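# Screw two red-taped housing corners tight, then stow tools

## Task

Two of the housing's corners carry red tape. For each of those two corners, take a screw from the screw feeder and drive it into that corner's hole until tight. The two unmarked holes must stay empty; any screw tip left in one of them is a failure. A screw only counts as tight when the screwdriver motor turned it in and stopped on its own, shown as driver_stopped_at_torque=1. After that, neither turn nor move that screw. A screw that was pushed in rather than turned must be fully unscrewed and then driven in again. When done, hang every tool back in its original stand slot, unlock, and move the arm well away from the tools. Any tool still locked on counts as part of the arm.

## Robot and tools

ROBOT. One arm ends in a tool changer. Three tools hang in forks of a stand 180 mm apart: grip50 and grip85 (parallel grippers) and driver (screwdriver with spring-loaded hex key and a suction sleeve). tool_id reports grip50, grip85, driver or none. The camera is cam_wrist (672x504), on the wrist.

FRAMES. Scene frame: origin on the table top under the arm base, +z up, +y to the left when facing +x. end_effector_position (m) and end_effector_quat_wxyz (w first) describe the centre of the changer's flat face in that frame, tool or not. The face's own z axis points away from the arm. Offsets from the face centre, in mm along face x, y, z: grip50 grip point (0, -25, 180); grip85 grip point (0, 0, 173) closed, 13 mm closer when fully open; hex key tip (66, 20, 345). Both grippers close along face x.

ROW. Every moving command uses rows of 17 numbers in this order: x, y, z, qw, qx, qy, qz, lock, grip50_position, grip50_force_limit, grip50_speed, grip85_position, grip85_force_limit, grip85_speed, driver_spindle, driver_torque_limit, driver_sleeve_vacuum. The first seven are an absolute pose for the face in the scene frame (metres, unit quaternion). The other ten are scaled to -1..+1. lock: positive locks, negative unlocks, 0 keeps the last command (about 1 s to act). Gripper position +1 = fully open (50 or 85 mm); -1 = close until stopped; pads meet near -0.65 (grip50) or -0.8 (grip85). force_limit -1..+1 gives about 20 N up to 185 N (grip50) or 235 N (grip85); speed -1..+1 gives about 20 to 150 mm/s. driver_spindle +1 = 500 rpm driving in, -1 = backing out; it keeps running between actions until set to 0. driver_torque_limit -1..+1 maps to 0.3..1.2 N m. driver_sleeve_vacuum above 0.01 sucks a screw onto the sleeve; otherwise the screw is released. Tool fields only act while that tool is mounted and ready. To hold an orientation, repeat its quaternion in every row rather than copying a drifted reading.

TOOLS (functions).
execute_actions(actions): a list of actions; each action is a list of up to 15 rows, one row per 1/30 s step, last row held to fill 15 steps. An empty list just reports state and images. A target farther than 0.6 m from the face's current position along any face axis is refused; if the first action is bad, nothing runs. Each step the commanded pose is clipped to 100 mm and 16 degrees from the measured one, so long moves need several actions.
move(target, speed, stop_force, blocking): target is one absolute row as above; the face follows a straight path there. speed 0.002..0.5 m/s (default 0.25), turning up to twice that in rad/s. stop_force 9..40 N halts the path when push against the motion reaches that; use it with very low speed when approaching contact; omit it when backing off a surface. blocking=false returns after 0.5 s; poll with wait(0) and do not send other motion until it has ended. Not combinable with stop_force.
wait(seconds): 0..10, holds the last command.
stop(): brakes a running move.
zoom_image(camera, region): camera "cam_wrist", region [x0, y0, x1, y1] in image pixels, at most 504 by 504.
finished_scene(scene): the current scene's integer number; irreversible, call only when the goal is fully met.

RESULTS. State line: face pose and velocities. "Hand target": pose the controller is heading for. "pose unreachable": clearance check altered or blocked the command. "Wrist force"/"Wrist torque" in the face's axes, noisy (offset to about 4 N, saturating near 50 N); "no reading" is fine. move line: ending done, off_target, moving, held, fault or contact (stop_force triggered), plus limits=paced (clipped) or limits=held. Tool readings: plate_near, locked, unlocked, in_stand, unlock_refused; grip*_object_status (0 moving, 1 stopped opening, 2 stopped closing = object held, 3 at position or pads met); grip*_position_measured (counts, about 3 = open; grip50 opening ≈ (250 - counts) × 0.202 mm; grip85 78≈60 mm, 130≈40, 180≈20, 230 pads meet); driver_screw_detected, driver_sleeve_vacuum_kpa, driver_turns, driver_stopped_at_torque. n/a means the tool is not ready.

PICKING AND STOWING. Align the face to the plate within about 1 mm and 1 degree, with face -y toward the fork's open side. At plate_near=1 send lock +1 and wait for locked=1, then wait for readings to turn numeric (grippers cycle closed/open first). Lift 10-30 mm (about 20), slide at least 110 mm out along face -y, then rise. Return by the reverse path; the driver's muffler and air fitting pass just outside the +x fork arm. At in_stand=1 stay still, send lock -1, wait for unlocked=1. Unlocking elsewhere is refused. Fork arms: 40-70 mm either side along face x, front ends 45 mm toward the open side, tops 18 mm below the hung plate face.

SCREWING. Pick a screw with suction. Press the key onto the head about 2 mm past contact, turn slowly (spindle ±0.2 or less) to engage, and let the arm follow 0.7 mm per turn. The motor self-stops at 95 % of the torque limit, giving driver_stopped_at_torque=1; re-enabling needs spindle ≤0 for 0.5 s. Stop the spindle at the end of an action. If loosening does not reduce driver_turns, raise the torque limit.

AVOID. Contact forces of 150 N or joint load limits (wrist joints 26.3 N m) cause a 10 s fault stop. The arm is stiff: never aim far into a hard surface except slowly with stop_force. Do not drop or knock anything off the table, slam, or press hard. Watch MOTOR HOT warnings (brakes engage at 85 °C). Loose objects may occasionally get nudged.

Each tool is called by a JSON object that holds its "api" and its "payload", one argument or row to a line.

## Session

{"api": "execute_actions", "payload": {
  "actions": []
}}

Scene clock: 0.00 s.
end_effector_position=(+0.3037, -0.1152, +0.1939) locked=0 unlocked=1 plate_near=0 in_stand=0 unlock_refused=0 tool_id=none grip50_position_measured=n/a grip50_object_status=n/a grip85_position_measured=n/a grip85_object_status=n/a driver_sleeve_vacuum_kpa=n/a driver_screw_detected=n/a driver_stopped_at_torque=n/a driver_turns=n/a end_effector_quat_wxyz=(+0.237, +0.165, +0.957, +0.025) end_effector_velocity=(-0.000, +0.000, -0.000) end_effector_angular_velocity=(+0.001, +0.000, -0.000)
Joint positions: [-0.276 -1.115  2.806 -4.052 -2.187  2.797]
Joint velocities: [ 0.    -0.     0.     0.001 -0.     0.001]
Motor temperatures (°C, as the motors report them): [23 20 24 31 31 34]
Wrist force (N, on the end effector, along its own x y z axes, offset not removed): no reading
Wrist torque (N m, same axes, about the end effector's origin, offset not removed): no reading
Hand target: +0.304, -0.115, +0.194; +0.237, +0.165, +0.957, +0.025
camera_calibration (this result's frames):
cam_wrist: T_world_to_cam=[[-0.843193, 0.353062, -0.405428, 0.382071], [0.187279, 0.899794, 0.394078, 0.0315539], [0.503936, 0.256355, -0.824821, 0.0800284], [0, 0, 0, 1]] pos_world=[0.275921, -0.183802, 0.208477]

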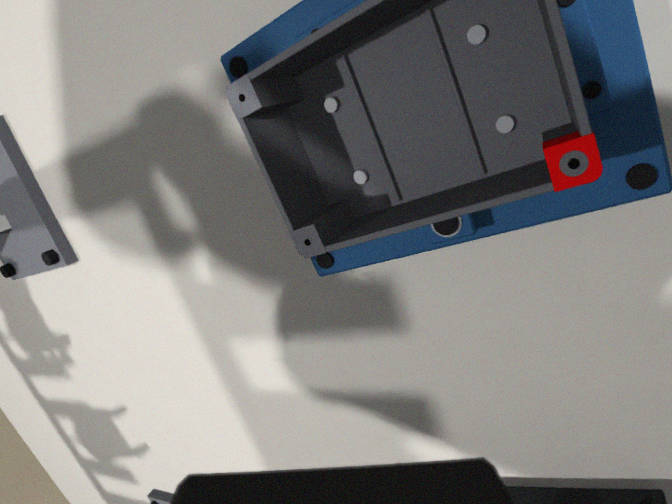

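{"api": "move", "payload": {
  "target": [0.33,-0.08,0.55,0,0.707,0.707,0,0,0,0,0,0,0,0,0,0,0]
}}

Scene clock: 4.13 s.
end_effector_position=(+0.3099, -0.1094, +0.2830) locked=0 unlocked=1 plate_near=0 in_stand=0 unlock_refused=0 tool_id=none grip50_position_measured=n/a grip50_object_status=n/a grip85_position_measured=n/a grip85_object_status=n/a driver_sleeve_vacuum_kpa=n/a driver_screw_detected=n/a driver_stopped_at_torque=n/a driver_turns=n/a end_effector_quat_wxyz=(+0.237, +0.307, +0.922, +0.016) end_effector_velocity=(+0.001, -0.000, +0.000) end_effector_angular_velocity=(-0.000, -0.001, -0.002)
Joint positions: [ 0.062 -1.462  2.687 -3.373 -2.485  3.412]
Joint velocities: [-0.    -0.    -0.002  0.    -0.    -0.   ]
Motor temperatures (°C, as the motors report them): [23 20 24 31 31 34]
Wrist force (N, on the end effector, along its own x y z axes, offset not removed): [-1.8 3.0 1.5]
Wrist torque (N m, same axes, about the end effector's origin, offset not removed): [0.12 -0.16 -0.30]
Hand target: +0.310, -0.109, +0.283; +0.237, +0.307, +0.922, +0.016
Off the commanded pose: 0.269 m, 59 deg; position and orientation clipped at the last step of the last action.
move: held; limits=paced,held; held on 62 of 88 steps, including the last
pose unreachable: on one or more control steps of this call, first in action 0 (counted from 0), an arm could not follow its commanded pose, so it was not sent that pose on those steps. On the call's last step it was still not sent that pose. It may still have moved: this result reports where it is.
cause: the commanded pose would bring two parts of the arm too close to each other (joints 4 (wrist 1) to 6 (wrist 3) lie between them).
camera_calibration (this result's frames):
cam_wrist: T_world_to_cam=[[-0.702287, 0.598447, -0.385557, 0.398866], [0.429262, 0.788042, 0.441276, -0.110548], [0.567915, 0.144397, -0.810322, 0.112663], [0, 0, 0, 1]] pos_world=[0.26359, -0.167852, 0.293861]

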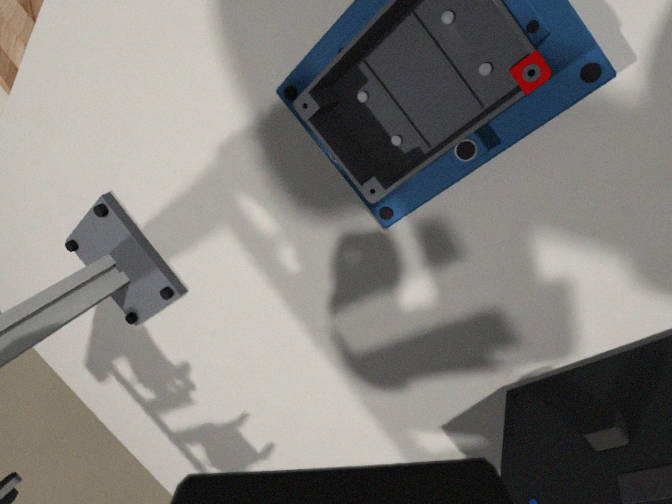

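{"api": "move", "payload": {
  "target": [0.33,-0.11,0.30,0.13,-0.695,0.695,-0.13,0,0,0,0,0,0,0,0,0,0],
  "speed": 0.4
}}

{"api": "move", "payload": {
  "target": [0.36,-0.05,0.6,0,-1,0,0,0,0,0,0,0,0,0,0,0,0],
  "speed": 0.4
}}

{"api": "move", "payload": {
  "target": [0.55,-0.03,0.62,0,0.707,0.707,0,0,0,0,0,0,0,0,0,0,0],
  "speed": 0.4
}}

Scene clock: 15.37 s.
end_effector_position=(+0.3299, -0.1100, +0.3001) locked=0 unlocked=1 plate_near=0 in_stand=0 unlock_refused=0 tool_id=none grip50_position_measured=n/a grip50_object_status=n/a grip85_position_measured=n/a grip85_object_status=n/a driver_sleeve_vacuum_kpa=n/a driver_screw_detected=n/a driver_stopped_at_torque=n/a driver_turns=n/a end_effector_quat_wxyz=(+0.147, -0.540, +0.821, -0.115) end_effector_velocity=(-0.000, -0.000, -0.001) end_effector_angular_velocity=(-0.076, +0.025, +0.220)
Joint positions: [ 0.074 -1.591  2.582 -2.949 -2.433  1.776]
Joint velocities: [-0.004 -0.012 -0.006  0.043  0.008 -0.216]
Motor temperatures (°C, as the motors report them): [23 20 24 31 31 34]
Wrist force (N, on the end effector, along its own x y z axes, offset not removed): [0.2 1.7 3.0]
Wrist torque (N m, same axes, about the end effector's origin, offset not removed): [0.14 -0.26 -0.17]
Hand target: +0.330, -0.110, +0.300; +0.144, -0.555, +0.811, -0.117
Off the commanded pose: 0.000 m, 23 deg; orientation clipped at the last step of the last action.
move: moving (no rest 5 s after the path's end); limits=paced
camera_calibration (this result's frames):
cam_wrist: T_world_to_cam=[[-0.410836, -0.907575, -0.0867263, 0.0684572], [-0.907391, 0.416284, -0.0578753, 0.423695], [0.0886289, 0.0549173, -0.99455, 0.318813], [0, 0, 0, 1]] pos_world=[0.384326, -0.131756, 0.347533]

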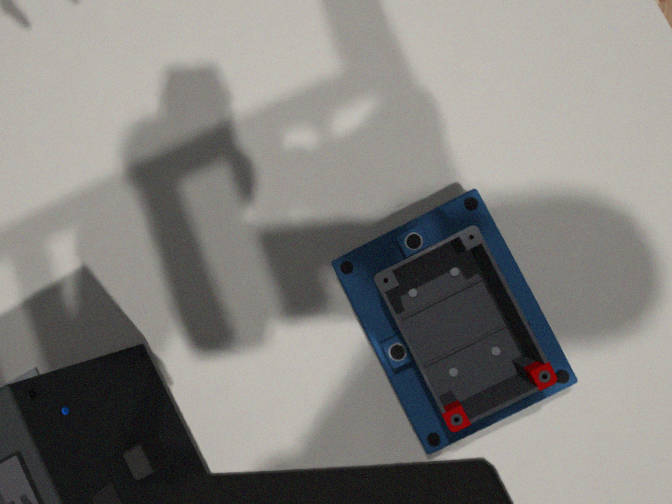

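Scene clock: 23.03 s.
end_effector_position=(+0.3596, -0.0506, +0.5999) locked=0 unlocked=1 plate_near=0 in_stand=0 unlock_refused=0 tool_id=none grip50_position_measured=n/a grip50_object_status=n/a grip85_position_measured=n/a grip85_object_status=n/a driver_sleeve_vacuum_kpa=n/a driver_screw_detected=n/a driver_stopped_at_torque=n/a driver_turns=n/a end_effector_quat_wxyz=(-0.032, +0.997, -0.062, +0.029) end_effector_velocity=(+0.001, +0.000, +0.000) end_effector_angular_velocity=(-0.122, +0.109, +0.262)
Joint positions: [ 0.573 -1.397  1.562 -1.242 -2.203  0.908]
Joint velocities: [-0.004  0.075 -0.105  0.229  0.012 -0.147]
Motor temperatures (°C, as the motors report them): [23 20 24 31 31 34]
Wrist force (N, on the end effector, along its own x y z axes, offset not removed): [-3.0 4.1 5.8]
Wrist torque (N m, same axes, about the end effector's origin, offset not removed): [0.14 0.02 -0.40]
Hand target: +0.360, -0.051, +0.600; -0.023, +0.999, -0.041, +0.021
Off the commanded pose: 0.001 m, 9 deg.
move: moving (no rest 5 s after the path's end); limits=paced
camera_calibration (this result's frames):
cam_wrist: T_world_to_cam=[[0.983527, -0.154438, 0.0939374, -0.411157], [-0.171955, -0.959589, 0.222756, -0.0591348], [0.0557395, -0.235239, -0.970338, 0.5937], [0, 0, 0, 1]] pos_world=[0.361122, 0.019418, 0.627885]

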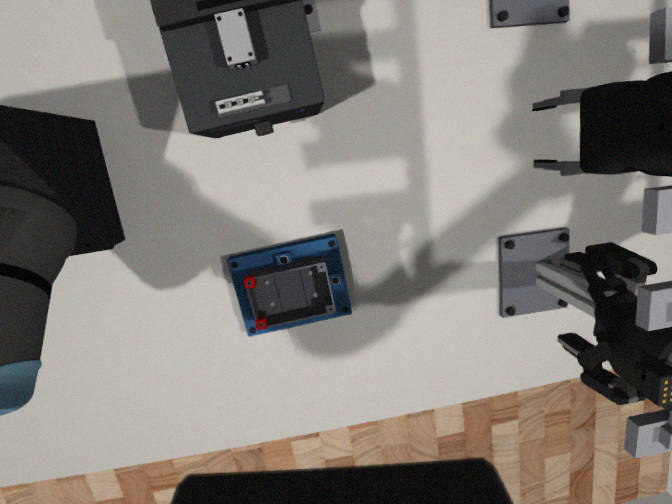

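Scene clock: 30.33 s.
end_effector_position=(+0.5490, -0.0303, +0.6197) locked=0 unlocked=1 plate_near=0 in_stand=0 unlock_refused=0 tool_id=none grip50_position_measured=n/a grip50_object_status=n/a grip85_position_measured=n/a grip85_object_status=n/a driver_sleeve_vacuum_kpa=n/a driver_screw_detected=n/a driver_stopped_at_torque=n/a driver_turns=n/a end_effector_quat_wxyz=(+0.002, +0.782, +0.623, +0.001) end_effector_velocity=(+0.001, +0.000, -0.000) end_effector_angular_velocity=(-0.011, +0.012, +0.229)
Joint positions: [ 0.445 -0.979  0.998 -1.077 -2.271 -0.638]
Joint velocities: [-0.001  0.011 -0.018  0.027 -0.    -0.217]
Motor temperatures (°C, as the motors report them): [23 20 24 31 31 34]
Wrist force (N, on the end effector, along its own x y z axes, offset not removed): [0.5 0.7 2.6]
Wrist torque (N m, same axes, about the end effector's origin, offset not removed): [0.05 -0.11 -0.16]
Hand target: +0.549, -0.030, +0.620; +0.002, +0.771, +0.637, +0.000
Off the commanded pose: 0.001 m, 13 deg.
move: moving (no rest 5 s after the path's end); limits=paced
camera_calibration (this result's frames):
cam_wrist: T_world_to_cam=[[0.248323, 0.967804, 0.0411127, -0.125785], [0.92222, -0.249186, 0.295664, -0.635934], [0.29639, -0.0355052, -0.954407, 0.47126], [0, 0, 0, 1]] pos_world=[0.47803, -0.019999, 0.642968]

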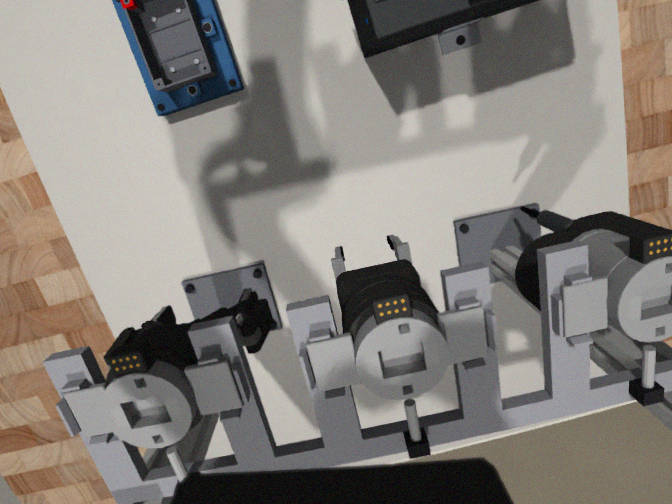

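{"api": "move", "payload": {
  "target": [0.645,0.181,0.491,0,0.719,0.695,0,0,0,0,0,0,0,0,0,0,0],
  "speed": 0.2
}}

Scene clock: 34.63 s.
end_effector_position=(+0.6450, +0.1807, +0.4912) locked=0 unlocked=1 plate_near=0 in_stand=0 unlock_refused=0 tool_id=none grip50_position_measured=n/a grip50_object_status=n/a grip85_position_measured=n/a grip85_object_status=n/a driver_sleeve_vacuum_kpa=n/a driver_screw_detected=n/a driver_stopped_at_torque=n/a driver_turns=n/a end_effector_quat_wxyz=(+0.000, +0.719, +0.695, +0.000) end_effector_velocity=(+0.002, +0.002, -0.000) end_effector_angular_velocity=(+0.000, -0.001, +0.000)
Joint positions: [ 0.435 -0.56   0.884 -1.386 -2.271 -0.838]
Joint velocities: [ 0.     0.007 -0.009  0.002 -0.    -0.   ]
Motor temperatures (°C, as the motors report them): [23 20 24 31 31 34]
Wrist force (N, on the end effector, along its own x y z axes, offset not removed): [2.9 1.5 3.6]
Wrist torque (N m, same axes, about the end effector's origin, offset not removed): [-0.04 -0.40 -0.15]
Hand target: +0.645, +0.181, +0.491; +0.000, +0.719, +0.695, -0.000
Off the commanded pose: 0.000 m, 0 deg.
move: done
camera_calibration (this result's frames):
cam_wrist: T_world_to_cam=[[0.0600081, 0.997335, 0.0414893, -0.232638], [0.954299, -0.06951, 0.290656, -0.684614], [0.292766, 0.0221515, -0.955928, 0.320289], [0, 0, 0, 1]] pos_world=[0.573518, 0.177335, 0.514812]

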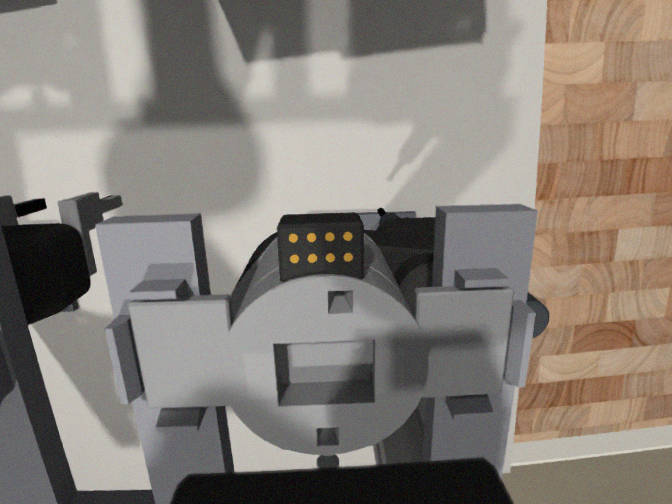

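{"api": "move", "payload": {
  "target": [0.6454,0.1798,0.424,0,0.719,0.695,0,0,0,0,0,0,0,0,0,0,0],
  "speed": 0.15
}}

{"api": "move", "payload": {
  "target": [0.6454,0.1798,0.40,0,0.719,0.695,0,0,0,0,0,0,0,0,0,0,0],
  "speed": 0.008,
  "stop_force": 12
}}

Scene clock: 37.67 s.
end_effector_position=(+0.6454, +0.1798, +0.4244) locked=0 unlocked=1 plate_near=0 in_stand=0 unlock_refused=0 tool_id=none grip50_position_measured=n/a grip50_object_status=n/a grip85_position_measured=n/a grip85_object_status=n/a driver_sleeve_vacuum_kpa=n/a driver_screw_detected=n/a driver_stopped_at_torque=n/a driver_turns=n/a end_effector_quat_wxyz=(+0.000, +0.719, +0.695, -0.000) end_effector_velocity=(+0.000, +0.000, -0.003) end_effector_angular_velocity=(+0.002, -0.002, -0.001)
Joint positions: [ 0.38  -0.592  1.081 -1.592 -2.297 -0.903]
Joint velocities: [-0.002 -0.002  0.01  -0.015 -0.001 -0.004]
Motor temperatures (°C, as the motors report them): [23 20 24 31 31 34]
Wrist force (N, on the end effector, along its own x y z axes, offset not removed): [1.8 1.8 2.6]
Wrist torque (N m, same axes, about the end effector's origin, offset not removed): [0.26 -0.18 -0.22]
Hand target: +0.645, +0.180, +0.424; +0.000, +0.719, +0.695, -0.000
Off the commanded pose: 0.000 m, 0 deg.
move: done
camera_calibration (this result's frames):
cam_wrist: T_world_to_cam=[[0.0601232, 0.997342, 0.0411585, -0.228929], [0.954388, -0.0695166, 0.290365, -0.665576], [0.292454, 0.0218235, -0.95603, 0.256624], [0, 0, 0, 1]] pos_world=[0.573931, 0.176451, 0.448023]

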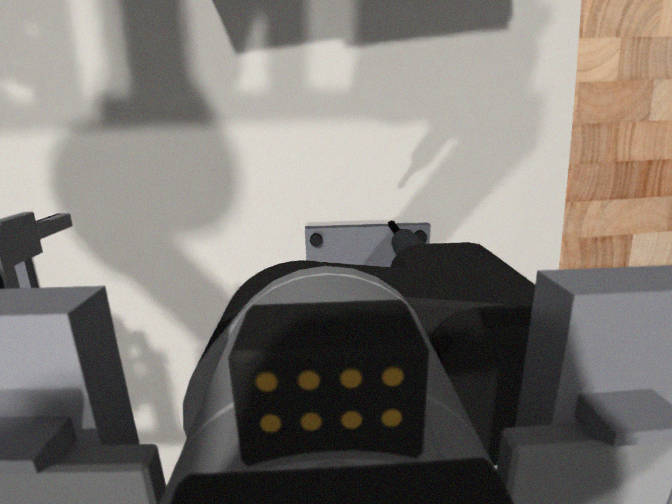

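Scene clock: 39.63 s.
end_effector_position=(+0.6455, +0.1797, +0.4118) locked=0 unlocked=1 plate_near=1 in_stand=1 unlock_refused=0 tool_id=none grip50_position_measured=n/a grip50_object_status=n/a grip85_position_measured=n/a grip85_object_status=n/a driver_sleeve_vacuum_kpa=n/a driver_screw_detected=n/a driver_stopped_at_torque=n/a driver_turns=n/a end_effector_quat_wxyz=(+0.000, +0.719, +0.695, -0.000) end_effector_velocity=(+0.000, -0.001, +0.001) end_effector_angular_velocity=(-0.002, +0.003, +0.001)
Joint positions: [ 0.369 -0.595  1.112 -1.629 -2.302 -0.916]
Joint velocities: [ 0.     0.001 -0.006  0.01   0.     0.003]
Motor temperatures (°C, as the motors report them): [23 20 24 31 31 34]
Wrist force (N, on the end effector, along its own x y z axes, offset not removed): [9.0 25.3 -20.3]
Wrist torque (N m, same axes, about the end effector's origin, offset not removed): [-0.08 -0.09 1.44]
Hand target: +0.645, +0.180, +0.412; +0.000, +0.719, +0.695, -0.000
Off the commanded pose: 0.012 m, 0 deg.
move: contact
camera_calibration (this result's frames):
cam_wrist: T_world_to_cam=[[0.0600797, 0.997342, 0.0412179, -0.228265], [0.954335, -0.0694964, 0.290544, -0.661995], [0.292636, 0.0218799, -0.955974, 0.244404], [0, 0, 0, 1]] pos_world=[0.573958, 0.176305, 0.435391]

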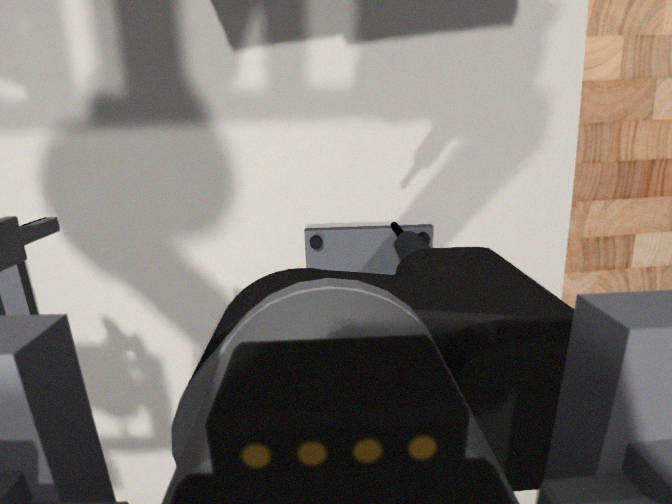

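{"api": "execute_actions", "payload": {
  "actions": [
    [[0.646,0.1799,0.4118,0,0.722,0.692,0,1,0,0,0,0,0,0,0,0,0]],
    [[0.646,0.1799,0.4118,0,0.722,0.692,0,1,0,0,0,0,0,0,0,0,0]],
    [[0.646,0.1799,0.4118,0,0.722,0.692,0,1,0,0,0,0,0,0,0,0,0]]
  ]
}}

{"api": "move", "payload": {
  "target": [0.646,0.1799,0.432,0,0.722,0.692,0,0,0,0,0,0,0,0,0,0,0],
  "speed": 0.05
}}

{"api": "move", "payload": {
  "target": [0.526,0.185,0.432,0,0.722,0.692,0,0,0,0,0,0,0,0,0,0,0],
  "speed": 0.12
}}

{"api": "move", "payload": {
  "target": [0.48,0.13,0.56,0,0.722,0.692,0,0,0,0,0,0,0,0,0,0,0]
}}

{"api": "move", "payload": {
  "target": [0.31,0.0234,0.537,0,0.722,0.692,0,0,0,0,0,0,0,0,0,0,0],
  "speed": 0.2
}}

{"api": "execute_actions", "payload": {
  "actions": [
    [[0.31,0.0234,0.537,0,0.722,0.692,0,0,0,0,0,0,0,0,0,0,0]]
  ]
}}

{"api": "zoom_image", "payload": {
  "camera": "cam_wrist",
  "region": [370,205,410,245]
}}

Scene clock: 45.80 s.
end_effector_position=(+0.6460, +0.1799, +0.4118) locked=1 unlocked=0 plate_near=1 in_stand=1 unlock_refused=0 tool_id=driver grip50_position_measured=n/a grip50_object_status=n/a grip85_position_measured=n/a grip85_object_status=n/a driver_sleeve_vacuum_kpa=n/a driver_screw_detected=n/a driver_stopped_at_torque=n/a driver_turns=n/a end_effector_quat_wxyz=(-0.000, +0.722, +0.692, +0.000) end_effector_velocity=(-0.000, +0.000, +0.000) end_effector_angular_velocity=(+0.000, -0.000, +0.001)
Joint positions: [ 0.369 -0.594  1.11  -1.629 -2.302 -0.908]
Joint velocities: [ 0.    -0.    -0.     0.     0.    -0.001]
Motor temperatures (°C, as the motors report them): [23 20 24 31 31 34]
Wrist force (N, on the end effector, along its own x y z axes, offset not removed): [-11.6 0.8 -8.7]
Wrist torque (N m, same axes, about the end effector's origin, offset not removed): [-0.39 0.65 -0.09]
Hand target: +0.646, +0.180, +0.412; -0.000, +0.722, +0.692, +0.000
Off the commanded pose: 0.000 m, 0 deg.
camera_calibration (this result's frames):
cam_wrist: T_world_to_cam=[[0.0685726, 0.996781, 0.0415403, -0.234013], [0.95367, -0.0777192, 0.290643, -0.660663], [0.292936, 0.0196855, -0.955929, 0.244458], [0, 0, 0, 1]] pos_world=[0.574491, 0.177101, 0.435422]

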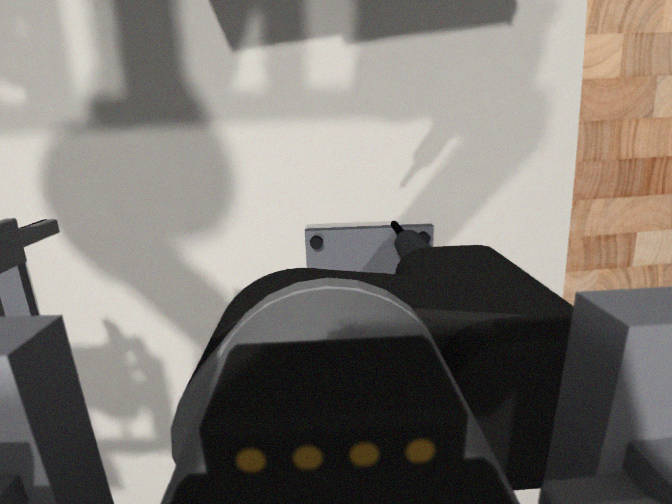

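Scene clock: 46.67 s.
end_effector_position=(+0.6460, +0.1799, +0.4316) locked=1 unlocked=0 plate_near=1 in_stand=0 unlock_refused=0 tool_id=driver grip50_position_measured=n/a grip50_object_status=n/a grip85_position_measured=n/a grip85_object_status=n/a driver_sleeve_vacuum_kpa=0 driver_screw_detected=0 driver_stopped_at_torque=0 driver_turns=0.00 end_effector_quat_wxyz=(-0.000, +0.722, +0.692, +0.000) end_effector_velocity=(-0.001, +0.001, +0.003) end_effector_angular_velocity=(-0.001, +0.001, +0.003)
Joint positions: [ 0.386 -0.59   1.06  -1.57  -2.295 -0.888]
Joint velocities: [ 0.003  0.001 -0.007  0.01   0.001  0.002]
Motor temperatures (°C, as the motors report them): [23 20 24 31 31 34]
Wrist force (N, on the end effector, along its own x y z axes, offset not removed): [-1.5 4.1 -0.7]
Wrist torque (N m, same axes, about the end effector's origin, offset not removed): [0.12 0.00 -0.12]
Hand target: +0.646, +0.180, +0.432; -0.000, +0.722, +0.692, +0.000
Off the commanded pose: 0.000 m, 0 deg.
move: done
camera_calibration (this result's frames):
cam_wrist: T_world_to_cam=[[0.0684577, 0.996787, 0.0415783, -0.234783], [0.95367, -0.0776209, 0.290669, -0.666385], [0.292962, 0.0197535, -0.95592, 0.263378], [0, 0, 0, 1]] pos_world=[0.574424, 0.177101, 0.455228]

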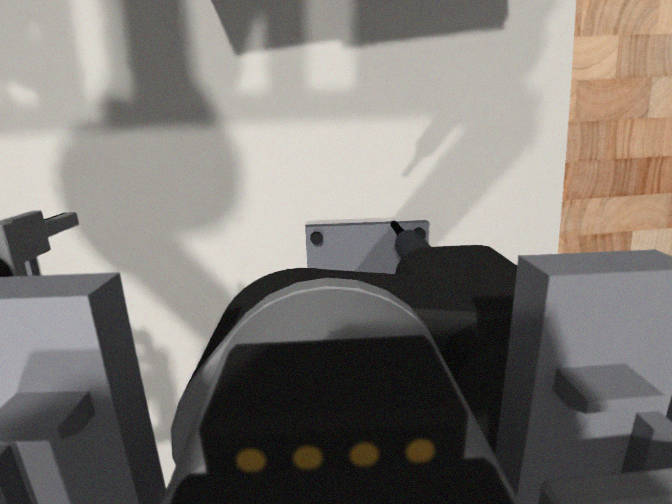

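Scene clock: 48.23 s.
end_effector_position=(+0.5264, +0.1852, +0.4320) locked=1 unlocked=0 plate_near=1 in_stand=0 unlock_refused=0 tool_id=driver grip50_position_measured=n/a grip50_object_status=n/a grip85_position_measured=n/a grip85_object_status=n/a driver_sleeve_vacuum_kpa=0 driver_screw_detected=0 driver_stopped_at_torque=0 driver_turns=0.00 end_effector_quat_wxyz=(-0.000, +0.722, +0.692, +0.000) end_effector_velocity=(-0.003, -0.000, -0.000) end_effector_angular_velocity=(+0.000, -0.000, -0.001)
Joint positions: [ 0.468 -0.781  1.432 -1.689 -2.255 -0.793]
Joint velocities: [ 0.002 -0.005  0.008 -0.003  0.001  0.002]
Motor temperatures (°C, as the motors report them): [23 20 24 31 31 34]
Wrist force (N, on the end effector, along its own x y z axes, offset not removed): [0.9 3.1 1.2]
Wrist torque (N m, same axes, about the end effector's origin, offset not removed): [0.14 -0.10 -0.23]
Hand target: +0.526, +0.185, +0.432; -0.000, +0.722, +0.692, +0.000
Off the commanded pose: 0.000 m, 0 deg.
move: done
camera_calibration (this result's frames):
cam_wrist: T_world_to_cam=[[0.0684459, 0.996787, 0.041602, -0.231871], [0.953717, -0.0776135, 0.290517, -0.552041], [0.292812, 0.0197919, -0.955965, 0.298737], [0, 0, 0, 1]] pos_world=[0.454887, 0.182367, 0.455606]

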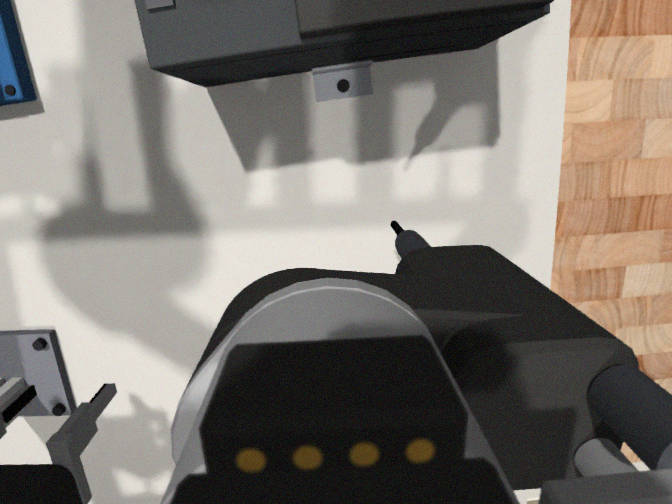

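Scene clock: 49.50 s.
end_effector_position=(+0.4800, +0.1301, +0.5597) locked=1 unlocked=0 plate_near=1 in_stand=0 unlock_refused=0 tool_id=driver grip50_position_measured=n/a grip50_object_status=n/a grip85_position_measured=n/a grip85_object_status=n/a driver_sleeve_vacuum_kpa=0 driver_screw_detected=0 driver_stopped_at_torque=0 driver_turns=0.00 end_effector_quat_wxyz=(-0.000, +0.722, +0.692, +0.000) end_effector_velocity=(-0.001, -0.001, +0.003) end_effector_angular_velocity=(-0.000, +0.001, -0.002)
Joint positions: [ 0.572 -0.909  1.278 -1.339 -2.199 -0.682]
Joint velocities: [ 0.002 -0.001 -0.007  0.01   0.001  0.005]
Motor temperatures (°C, as the motors report them): [23 20 24 31 31 34]
Wrist force (N, on the end effector, along its own x y z axes, offset not removed): [-0.8 2.8 1.3]
Wrist torque (N m, same axes, about the end effector's origin, offset not removed): [0.07 -0.09 -0.22]
Hand target: +0.480, +0.130, +0.560; -0.000, +0.722, +0.692, +0.000
Off the commanded pose: 0.000 m, 0 deg.
move: done
camera_calibration (this result's frames):
cam_wrist: T_world_to_cam=[[0.0683812, 0.996781, 0.0418558, -0.179227], [0.95366, -0.0776298, 0.290698, -0.549185], [0.293012, 0.0200379, -0.955899, 0.435289], [0, 0, 0, 1]] pos_world=[0.408447, 0.127295, 0.583242]

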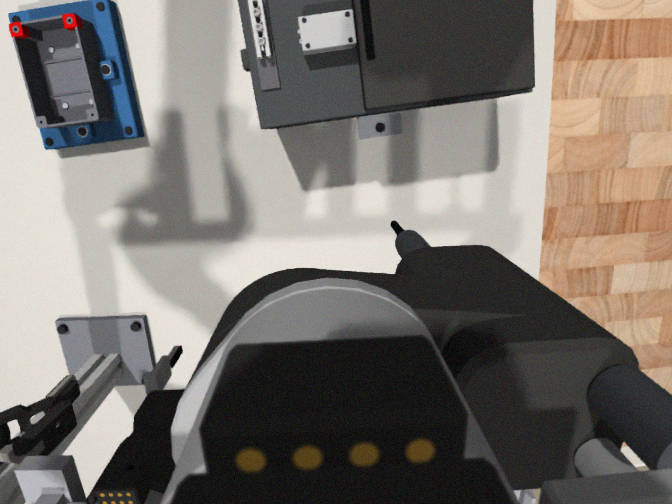

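Scene clock: 51.20 s.
end_effector_position=(+0.3102, +0.0237, +0.5370) locked=1 unlocked=0 plate_near=1 in_stand=0 unlock_refused=0 tool_id=driver grip50_position_measured=n/a grip50_object_status=n/a grip85_position_measured=n/a grip85_object_status=n/a driver_sleeve_vacuum_kpa=0 driver_screw_detected=0 driver_stopped_at_torque=0 driver_turns=0.00 end_effector_quat_wxyz=(-0.000, +0.722, +0.692, +0.000) end_effector_velocity=(-0.002, -0.001, -0.000) end_effector_angular_velocity=(+0.000, -0.000, -0.000)
Joint positions: [ 0.634 -1.359  1.759 -1.335 -2.163 -0.621]
Joint velocities: [ 0.001 -0.006  0.005  0.001  0.001  0.002]
Motor temperatures (°C, as the motors report them): [23 20 24 31 31 34]
Wrist force (N, on the end effector, along its own x y z axes, offset not removed): [-0.4 0.5 2.0]
Wrist torque (N m, same axes, about the end effector's origin, offset not removed): [0.06 -0.03 -0.17]
Hand target: +0.310, +0.024, +0.537; -0.000, +0.722, +0.692, +0.000
Off the commanded pose: 0.000 m, 0 deg.
move: done
camera_calibration (this result's frames):
cam_wrist: T_world_to_cam=[[0.0684357, 0.996788, 0.0415867, -0.0605134], [0.953709, -0.0775998, 0.290545, -0.388852], [0.292839, 0.019778, -0.955957, 0.465591], [0, 0, 0, 1]] pos_world=[0.238649, 0.0209358, 0.560581]

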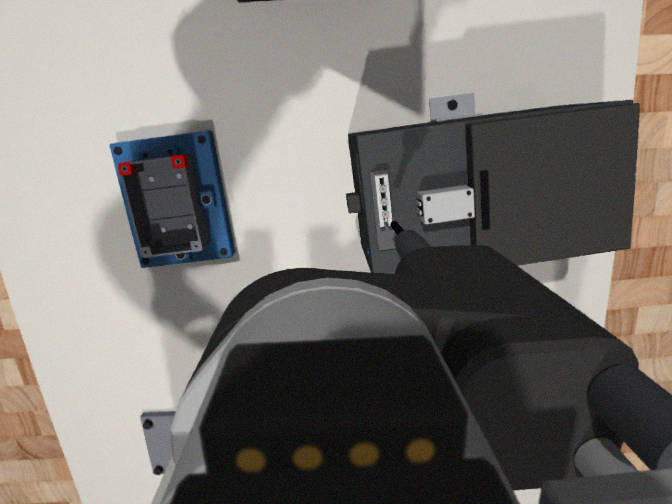

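Scene clock: 51.70 s.
end_effector_position=(+0.3100, +0.0234, +0.5370) locked=1 unlocked=0 plate_near=1 in_stand=0 unlock_refused=0 tool_id=driver grip50_position_measured=n/a grip50_object_status=n/a grip85_position_measured=n/a grip85_object_status=n/a driver_sleeve_vacuum_kpa=0 driver_screw_detected=0 driver_stopped_at_torque=0 driver_turns=0.00 end_effector_quat_wxyz=(-0.000, +0.722, +0.692, +0.000) end_effector_velocity=(+0.000, -0.000, -0.001) end_effector_angular_velocity=(-0.001, +0.002, -0.000)
Joint positions: [ 0.634 -1.36   1.759 -1.334 -2.163 -0.621]
Joint velocities: [-0.001 -0.     0.001  0.001  0.     0.   ]
Motor temperatures (°C, as the motors report them): [23 20 24 31 31 34]
Wrist force (N, on the end effector, along its own x y z axes, offset not removed): [-3.7 -0.2 -1.0]
Wrist torque (N m, same axes, about the end effector's origin, offset not removed): [0.02 0.15 -0.11]
Hand target: +0.310, +0.023, +0.537; -0.000, +0.722, +0.692, +0.000
Off the commanded pose: 0.000 m, 0 deg.
camera_calibration (this result's frames):
cam_wrist: T_world_to_cam=[[0.0684565, 0.996788, 0.0415611, -0.0601977], [0.953712, -0.077612, 0.290533, -0.388666], [0.292826, 0.0197485, -0.955962, 0.4657], [0, 0, 0, 1]] pos_world=[0.238427, 0.0206423, 0.560614]

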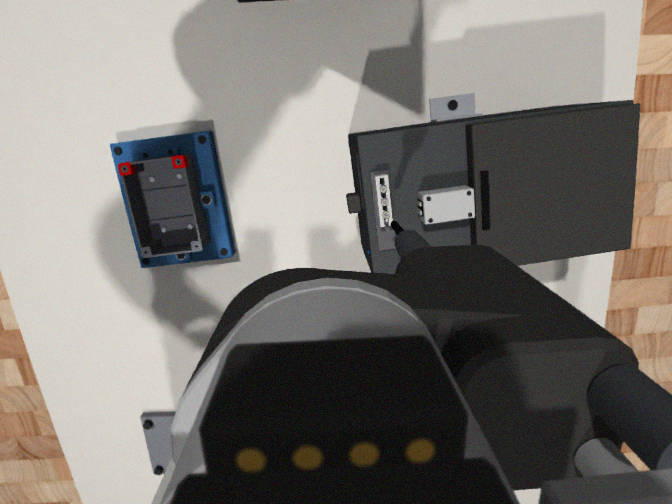

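Region (370, 205, 410, 245) of cam_wrist's 672x504 image, scaled by 12.600, with more detail than that image has.

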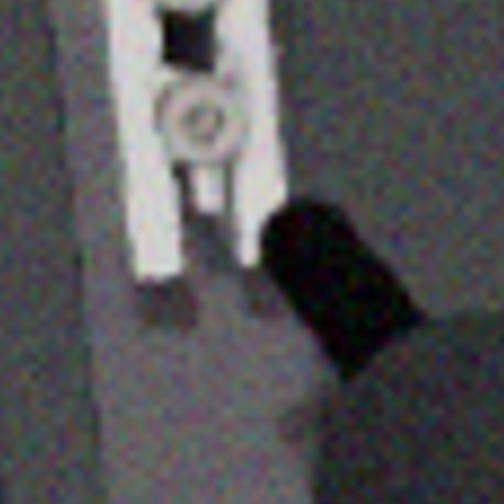

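{"api": "execute_actions", "payload": {
  "actions": [
    [[0.3054,0.0194,0.518,0,0.722,0.692,0,0,0,0,0,0,0,0,0,0,0]],
    [[0.3054,0.0194,0.5145,0,0.722,0.692,0,0,0,0,0,0,0,0,0,0,0]],
    [[0.3054,0.0194,0.511,0,0.722,0.692,0,0,0,0,0,0,0,0,0,0,1]],
    [[0.3054,0.0194,0.510,0,0.722,0.692,0,0,0,0,0,0,0,0,0.05,0,1]],
    [[0.3054,0.0194,0.510,0,0.722,0.692,0,0,0,0,0,0,0,0,0.05,0,1]],
    [[0.3054,0.0194,0.509,0,0.722,0.692,0,0,0,0,0,0,0,0,0,0,1]]
  ]
}}

{"api": "move", "payload": {
  "target": [0.3054,0.0194,0.5373,0,0.722,0.692,0,0,0,0,0,0,0,0,0,0,1],
  "speed": 0.06
}}

{"api": "zoom_image", "payload": {
  "camera": "cam_wrist",
  "region": [370,205,410,245]
}}

Scene clock: 60.50 s.
end_effector_position=(+0.3054, +0.0194, +0.5090) locked=1 unlocked=0 plate_near=1 in_stand=0 unlock_refused=0 tool_id=driver grip50_position_measured=n/a grip50_object_status=n/a grip85_position_measured=n/a grip85_object_status=n/a driver_sleeve_vacuum_kpa=14 driver_screw_detected=0 driver_stopped_at_torque=0 driver_turns=0.42 end_effector_quat_wxyz=(+0.000, +0.722, +0.692, -0.000) end_effector_velocity=(+0.001, -0.000, -0.001) end_effector_angular_velocity=(-0.000, +0.002, -0.001)
Joint positions: [ 0.605 -1.395  1.849 -1.406 -2.18  -0.649]
Joint velocities: [-0.002 -0.     0.001 -0.    -0.    -0.001]
Motor temperatures (°C, as the motors report them): [23 20 24 31 31 34]
Wrist force (N, on the end effector, along its own x y z axes, offset not removed): [-1.2 5.0 -3.1]
Wrist torque (N m, same axes, about the end effector's origin, offset not removed): [0.19 0.60 -0.30]
Hand target: +0.305, +0.019, +0.509; +0.000, +0.722, +0.692, -0.000
Off the commanded pose: 0.000 m, 0 deg.
camera_calibration (this result's frames):
cam_wrist: T_world_to_cam=[[0.0684919, 0.996789, 0.0414839, -0.054676], [0.953691, -0.0776246, 0.290598, -0.376518], [0.292885, 0.0196592, -0.955945, 0.440346], [0, 0, 0, 1]] pos_world=[0.233856, 0.0166165, 0.53263]

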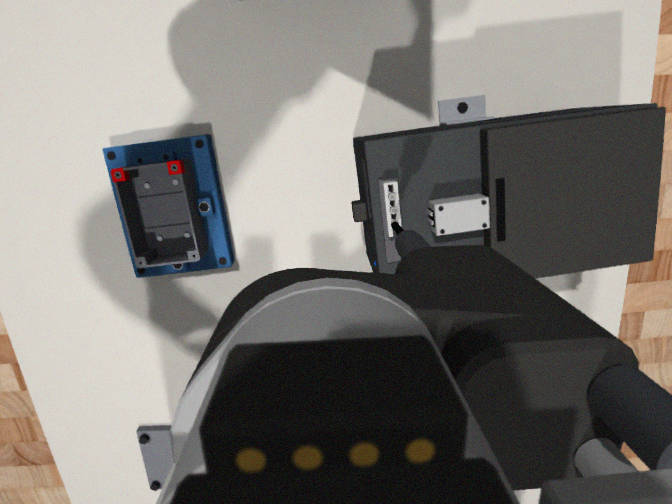

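Scene clock: 61.43 s.
end_effector_position=(+0.3054, +0.0194, +0.5370) locked=1 unlocked=0 plate_near=1 in_stand=0 unlock_refused=0 tool_id=driver grip50_position_measured=n/a grip50_object_status=n/a grip85_position_measured=n/a grip85_object_status=n/a driver_sleeve_vacuum_kpa=14 driver_screw_detected=0 driver_stopped_at_torque=0 driver_turns=0.42 end_effector_quat_wxyz=(-0.000, +0.722, +0.692, +0.000) end_effector_velocity=(-0.000, +0.000, +0.002) end_effector_angular_velocity=(-0.001, +0.000, +0.002)
Joint positions: [ 0.636 -1.374  1.768 -1.328 -2.162 -0.619]
Joint velocities: [ 0.003  0.002 -0.007  0.007  0.002  0.002]
Motor temperatures (°C, as the motors report them): [23 20 24 31 31 34]
Wrist force (N, on the end effector, along its own x y z axes, offset not removed): [-1.9 2.1 3.9]
Wrist torque (N m, same axes, about the end effector's origin, offset not removed): [0.18 -0.07 -0.20]
Hand target: +0.305, +0.019, +0.537; -0.000, +0.722, +0.692, +0.000
Off the commanded pose: 0.000 m, 0 deg.
move: done
camera_calibration (this result's frames):
cam_wrist: T_world_to_cam=[[0.0684386, 0.996787, 0.041606, -0.0558606], [0.953685, -0.0776098, 0.290624, -0.384626], [0.29292, 0.0197891, -0.955932, 0.467052], [0, 0, 0, 1]] pos_world=[0.233826, 0.0165879, 0.560575]

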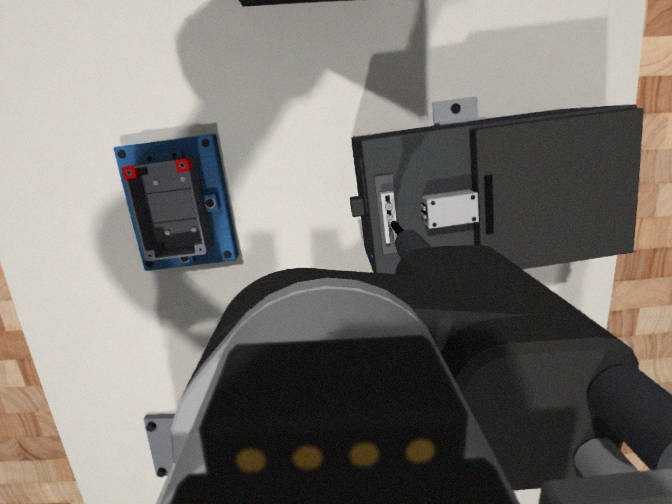

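Region (370, 205, 410, 245) of cam_wrist's 672x504 image, scaled by 12.600, with more detail than that image has.

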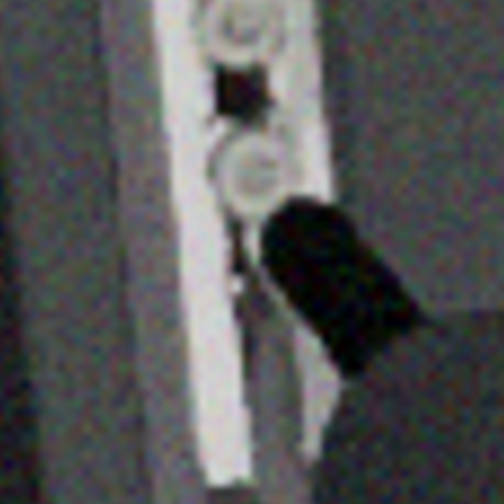

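{"api": "move", "payload": {
  "target": [0.3054,0.036,0.5373,0,0.722,0.692,0,0,0,0,0,0,0,0,0,0,1],
  "speed": 0.03
}}

{"api": "zoom_image", "payload": {
  "camera": "cam_wrist",
  "region": [340,185,420,265]
}}

Scene clock: 65.73 s.
end_effector_position=(+0.3054, +0.0357, +0.5373) locked=1 unlocked=0 plate_near=1 in_stand=0 unlock_refused=0 tool_id=driver grip50_position_measured=n/a grip50_object_status=n/a grip85_position_measured=n/a grip85_object_status=n/a driver_sleeve_vacuum_kpa=14 driver_screw_detected=0 driver_stopped_at_torque=0 driver_turns=0.42 end_effector_quat_wxyz=(-0.000, +0.722, +0.692, +0.000) end_effector_velocity=(+0.000, +0.003, +0.000) end_effector_angular_velocity=(-0.000, -0.000, -0.001)
Joint positions: [ 0.652 -1.341  1.758 -1.343 -2.153 -0.604]
Joint velocities: [ 0.002  0.006 -0.002 -0.003  0.001  0.004]
Motor temperatures (°C, as the motors report them): [23 20 24 31 31 34]
Wrist force (N, on the end effector, along its own x y z axes, offset not removed): [0.7 1.4 2.1]
Wrist torque (N m, same axes, about the end effector's origin, offset not removed): [0.04 -0.09 -0.35]
Hand target: +0.305, +0.036, +0.537; -0.000, +0.722, +0.692, +0.000
Off the commanded pose: 0.000 m, 0 deg.
move: done
camera_calibration (this result's frames):
cam_wrist: T_world_to_cam=[[0.0684697, 0.996789, 0.0415209, -0.0720648], [0.953693, -0.077614, 0.290594, -0.383477], [0.292884, 0.0197013, -0.955945, 0.467052], [0, 0, 0, 1]] pos_world=[0.233862, 0.0328687, 0.560904]

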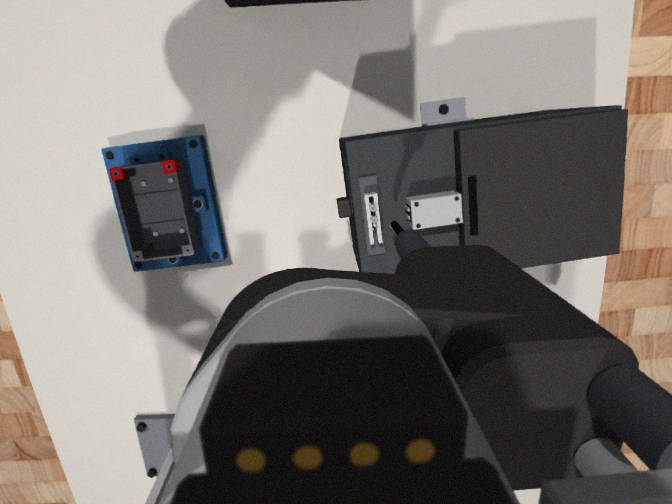

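Region (340, 185, 420, 265) of cam_wrist's 672x504 image, scaled by 6.300, with more detail than that image has.

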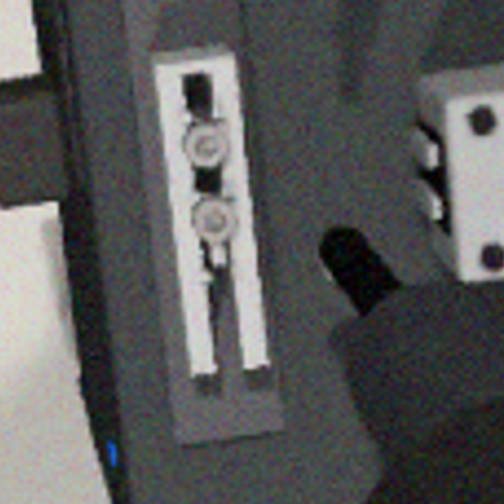

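{"api": "execute_actions", "payload": {
  "actions": [
    [[0.3054,0.045,0.525,0,0.722,0.692,0,0,0,0,0,0,0,0,0.05,0,1]],
    [[0.3054,0.045,0.525,0,0.722,0.692,0,0,0,0,0,0,0,0,0,0,1]]
  ]
}}

{"api": "zoom_image", "payload": {
  "camera": "cam_wrist",
  "region": [360,195,420,255]
}}

Scene clock: 68.50 s.
end_effector_position=(+0.3054, +0.0450, +0.5250) locked=1 unlocked=0 plate_near=1 in_stand=0 unlock_refused=0 tool_id=driver grip50_position_measured=n/a grip50_object_status=n/a grip85_position_measured=n/a grip85_object_status=n/a driver_sleeve_vacuum_kpa=14 driver_screw_detected=0 driver_stopped_at_torque=0 driver_turns=0.62 end_effector_quat_wxyz=(+0.000, +0.722, +0.692, -0.000) end_effector_velocity=(+0.000, +0.000, -0.000) end_effector_angular_velocity=(-0.000, +0.000, +0.001)
Joint positions: [ 0.648 -1.332  1.789 -1.385 -2.155 -0.607]
Joint velocities: [-0.     0.     0.001 -0.    -0.    -0.001]
Motor temperatures (°C, as the motors report them): [23 20 24 31 31 34]
Wrist force (N, on the end effector, along its own x y z axes, offset not removed): [-2.2 -2.3 2.4]
Wrist torque (N m, same axes, about the end effector's origin, offset not removed): [-0.26 -0.02 -0.16]
Hand target: +0.305, +0.045, +0.525; +0.000, +0.722, +0.692, -0.000
Off the commanded pose: 0.000 m, 0 deg.
camera_calibration (this result's frames):
cam_wrist: T_world_to_cam=[[0.0684891, 0.996789, 0.0414844, -0.0808507], [0.953692, -0.077622, 0.290598, -0.379174], [0.292885, 0.0196605, -0.955946, 0.455117], [0, 0, 0, 1]] pos_world=[0.233855, 0.0422111, 0.548608]

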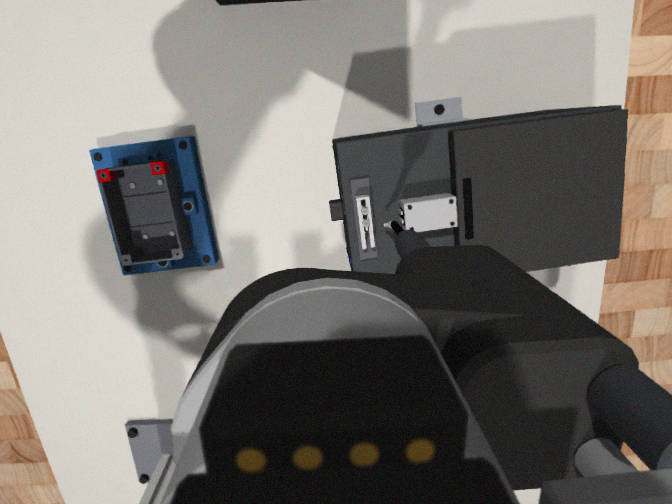

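Region (360, 195, 420, 255) of cam_wrist's 672x504 image, scaled by 8.400, with more detail than that image has.

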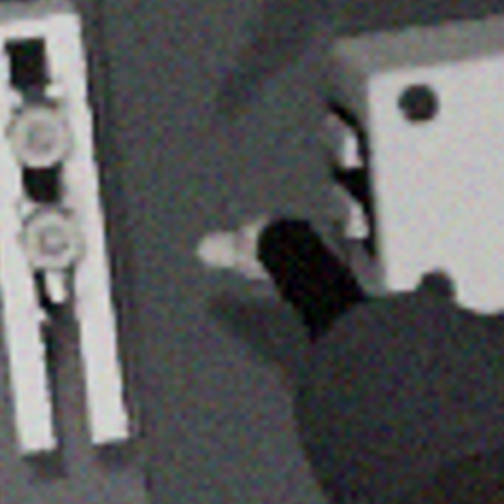

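{"api": "move", "payload": {
  "target": [0.312,0.041,0.503,0,0.722,0.692,0,0,0,0,0,0,0,0,0,0,1],
  "speed": 0.015,
  "stop_force": 9
}}

{"api": "execute_actions", "payload": {
  "actions": [
    [[0.312,0.041,0.505,0,0.722,0.692,0,0,0,0,0,0,0,0,0,0,0]],
    [[0.312,0.041,0.53,0,0.722,0.692,0,0,0,0,0,0,0,0,0,0,0]],
    [[0.3054,0.0194,0.537,0,0.722,0.692,0,0,0,0,0,0,0,0,0,0,0]],
    [[0.3054,0.0194,0.537,0,0.722,0.692,0,0,0,0,0,0,0,0,0,0,0]]
  ]
}}

{"api": "zoom_image", "payload": {
  "camera": "cam_wrist",
  "region": [370,205,410,245]
}}

Scene clock: 73.17 s.
end_effector_position=(+0.3119, +0.0411, +0.5034) locked=1 unlocked=0 plate_near=1 in_stand=0 unlock_refused=0 tool_id=driver grip50_position_measured=n/a grip50_object_status=n/a grip85_position_measured=n/a grip85_object_status=n/a driver_sleeve_vacuum_kpa=14 driver_screw_detected=0 driver_stopped_at_torque=0 driver_turns=0.62 end_effector_quat_wxyz=(+0.000, +0.722, +0.692, -0.000) end_effector_velocity=(+0.001, -0.000, -0.003) end_effector_angular_velocity=(+0.000, -0.000, -0.000)
Joint positions: [ 0.613 -1.345  1.844 -1.445 -2.176 -0.641]
Joint velocities: [-0.005 -0.002  0.008 -0.009 -0.003 -0.005]
Motor temperatures (°C, as the motors report them): [23 20 24 31 31 34]
Wrist force (N, on the end effector, along its own x y z axes, offset not removed): [2.2 0.4 -4.1]
Wrist torque (N m, same axes, about the end effector's origin, offset not removed): [0.04 0.32 -0.34]
Hand target: +0.312, +0.041, +0.503; +0.000, +0.722, +0.692, -0.000
Off the commanded pose: 0.000 m, 0 deg.
move: done
camera_calibration (this result's frames):
cam_wrist: T_world_to_cam=[[0.068538, 0.996789, 0.0414089, -0.0764651], [0.953688, -0.0776468, 0.290604, -0.379388], [0.292886, 0.0195737, -0.955947, 0.43262], [0, 0, 0, 1]] pos_world=[0.24035, 0.0382933, 0.526979]

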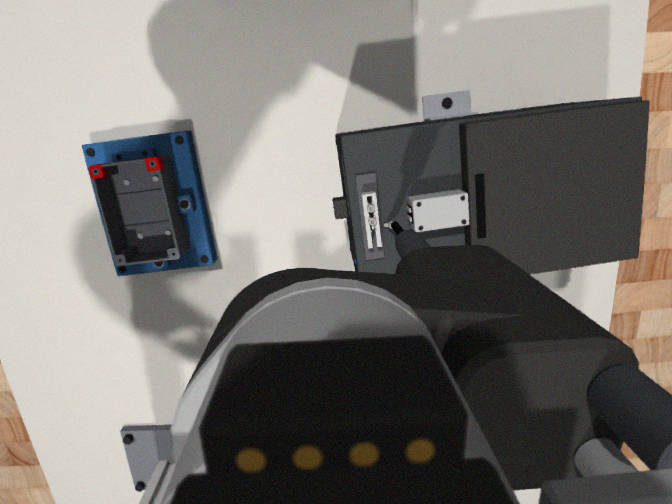

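Scene clock: 75.17 s.
end_effector_position=(+0.3054, +0.0194, +0.5370) locked=1 unlocked=0 plate_near=1 in_stand=0 unlock_refused=0 tool_id=driver grip50_position_measured=n/a grip50_object_status=n/a grip85_position_measured=n/a grip85_object_status=n/a driver_sleeve_vacuum_kpa=0 driver_screw_detected=0 driver_stopped_at_torque=0 driver_turns=0.62 end_effector_quat_wxyz=(+0.000, +0.722, +0.692, +0.000) end_effector_velocity=(+0.001, -0.001, -0.000) end_effector_angular_velocity=(+0.000, +0.001, -0.000)
Joint positions: [ 0.636 -1.374  1.768 -1.328 -2.162 -0.619]
Joint velocities: [-0.002 -0.    -0.     0.    -0.    -0.002]
Motor temperatures (°C, as the motors report them): [23 20 24 31 31 34]
Wrist force (N, on the end effector, along its own x y z axes, offset not removed): [0.7 3.3 -0.5]
Wrist torque (N m, same axes, about the end effector's origin, offset not removed): [0.03 -0.23 -0.24]
Hand target: +0.305, +0.019, +0.537; +0.000, +0.722, +0.692, -0.000
Off the commanded pose: 0.000 m, 0 deg.
camera_calibration (this result's frames):
cam_wrist: T_world_to_cam=[[0.0684879, 0.996789, 0.0414863, -0.0558504], [0.953691, -0.0776214, 0.290599, -0.384645], [0.292886, 0.0196626, -0.955945, 0.467076], [0, 0, 0, 1]] pos_world=[0.233857, 0.0166305, 0.560593]

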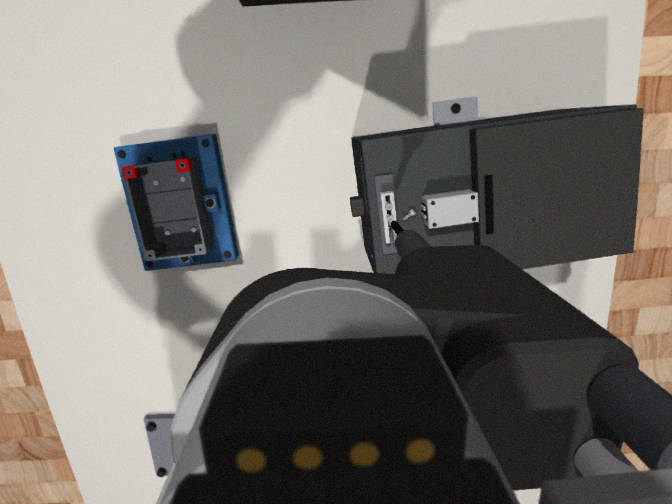

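Region (370, 205, 410, 245) of cam_wrist's 672x504 image, scaled by 12.600, with more detail than that image has.

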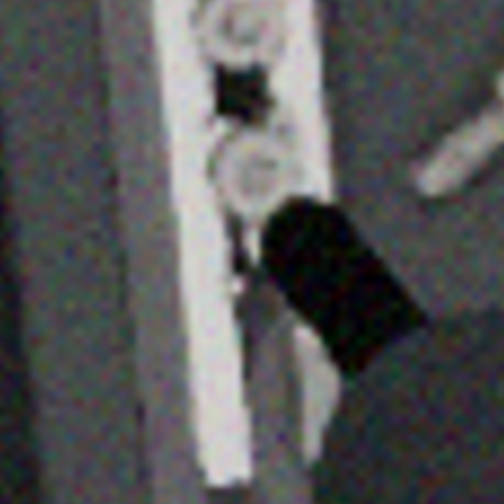

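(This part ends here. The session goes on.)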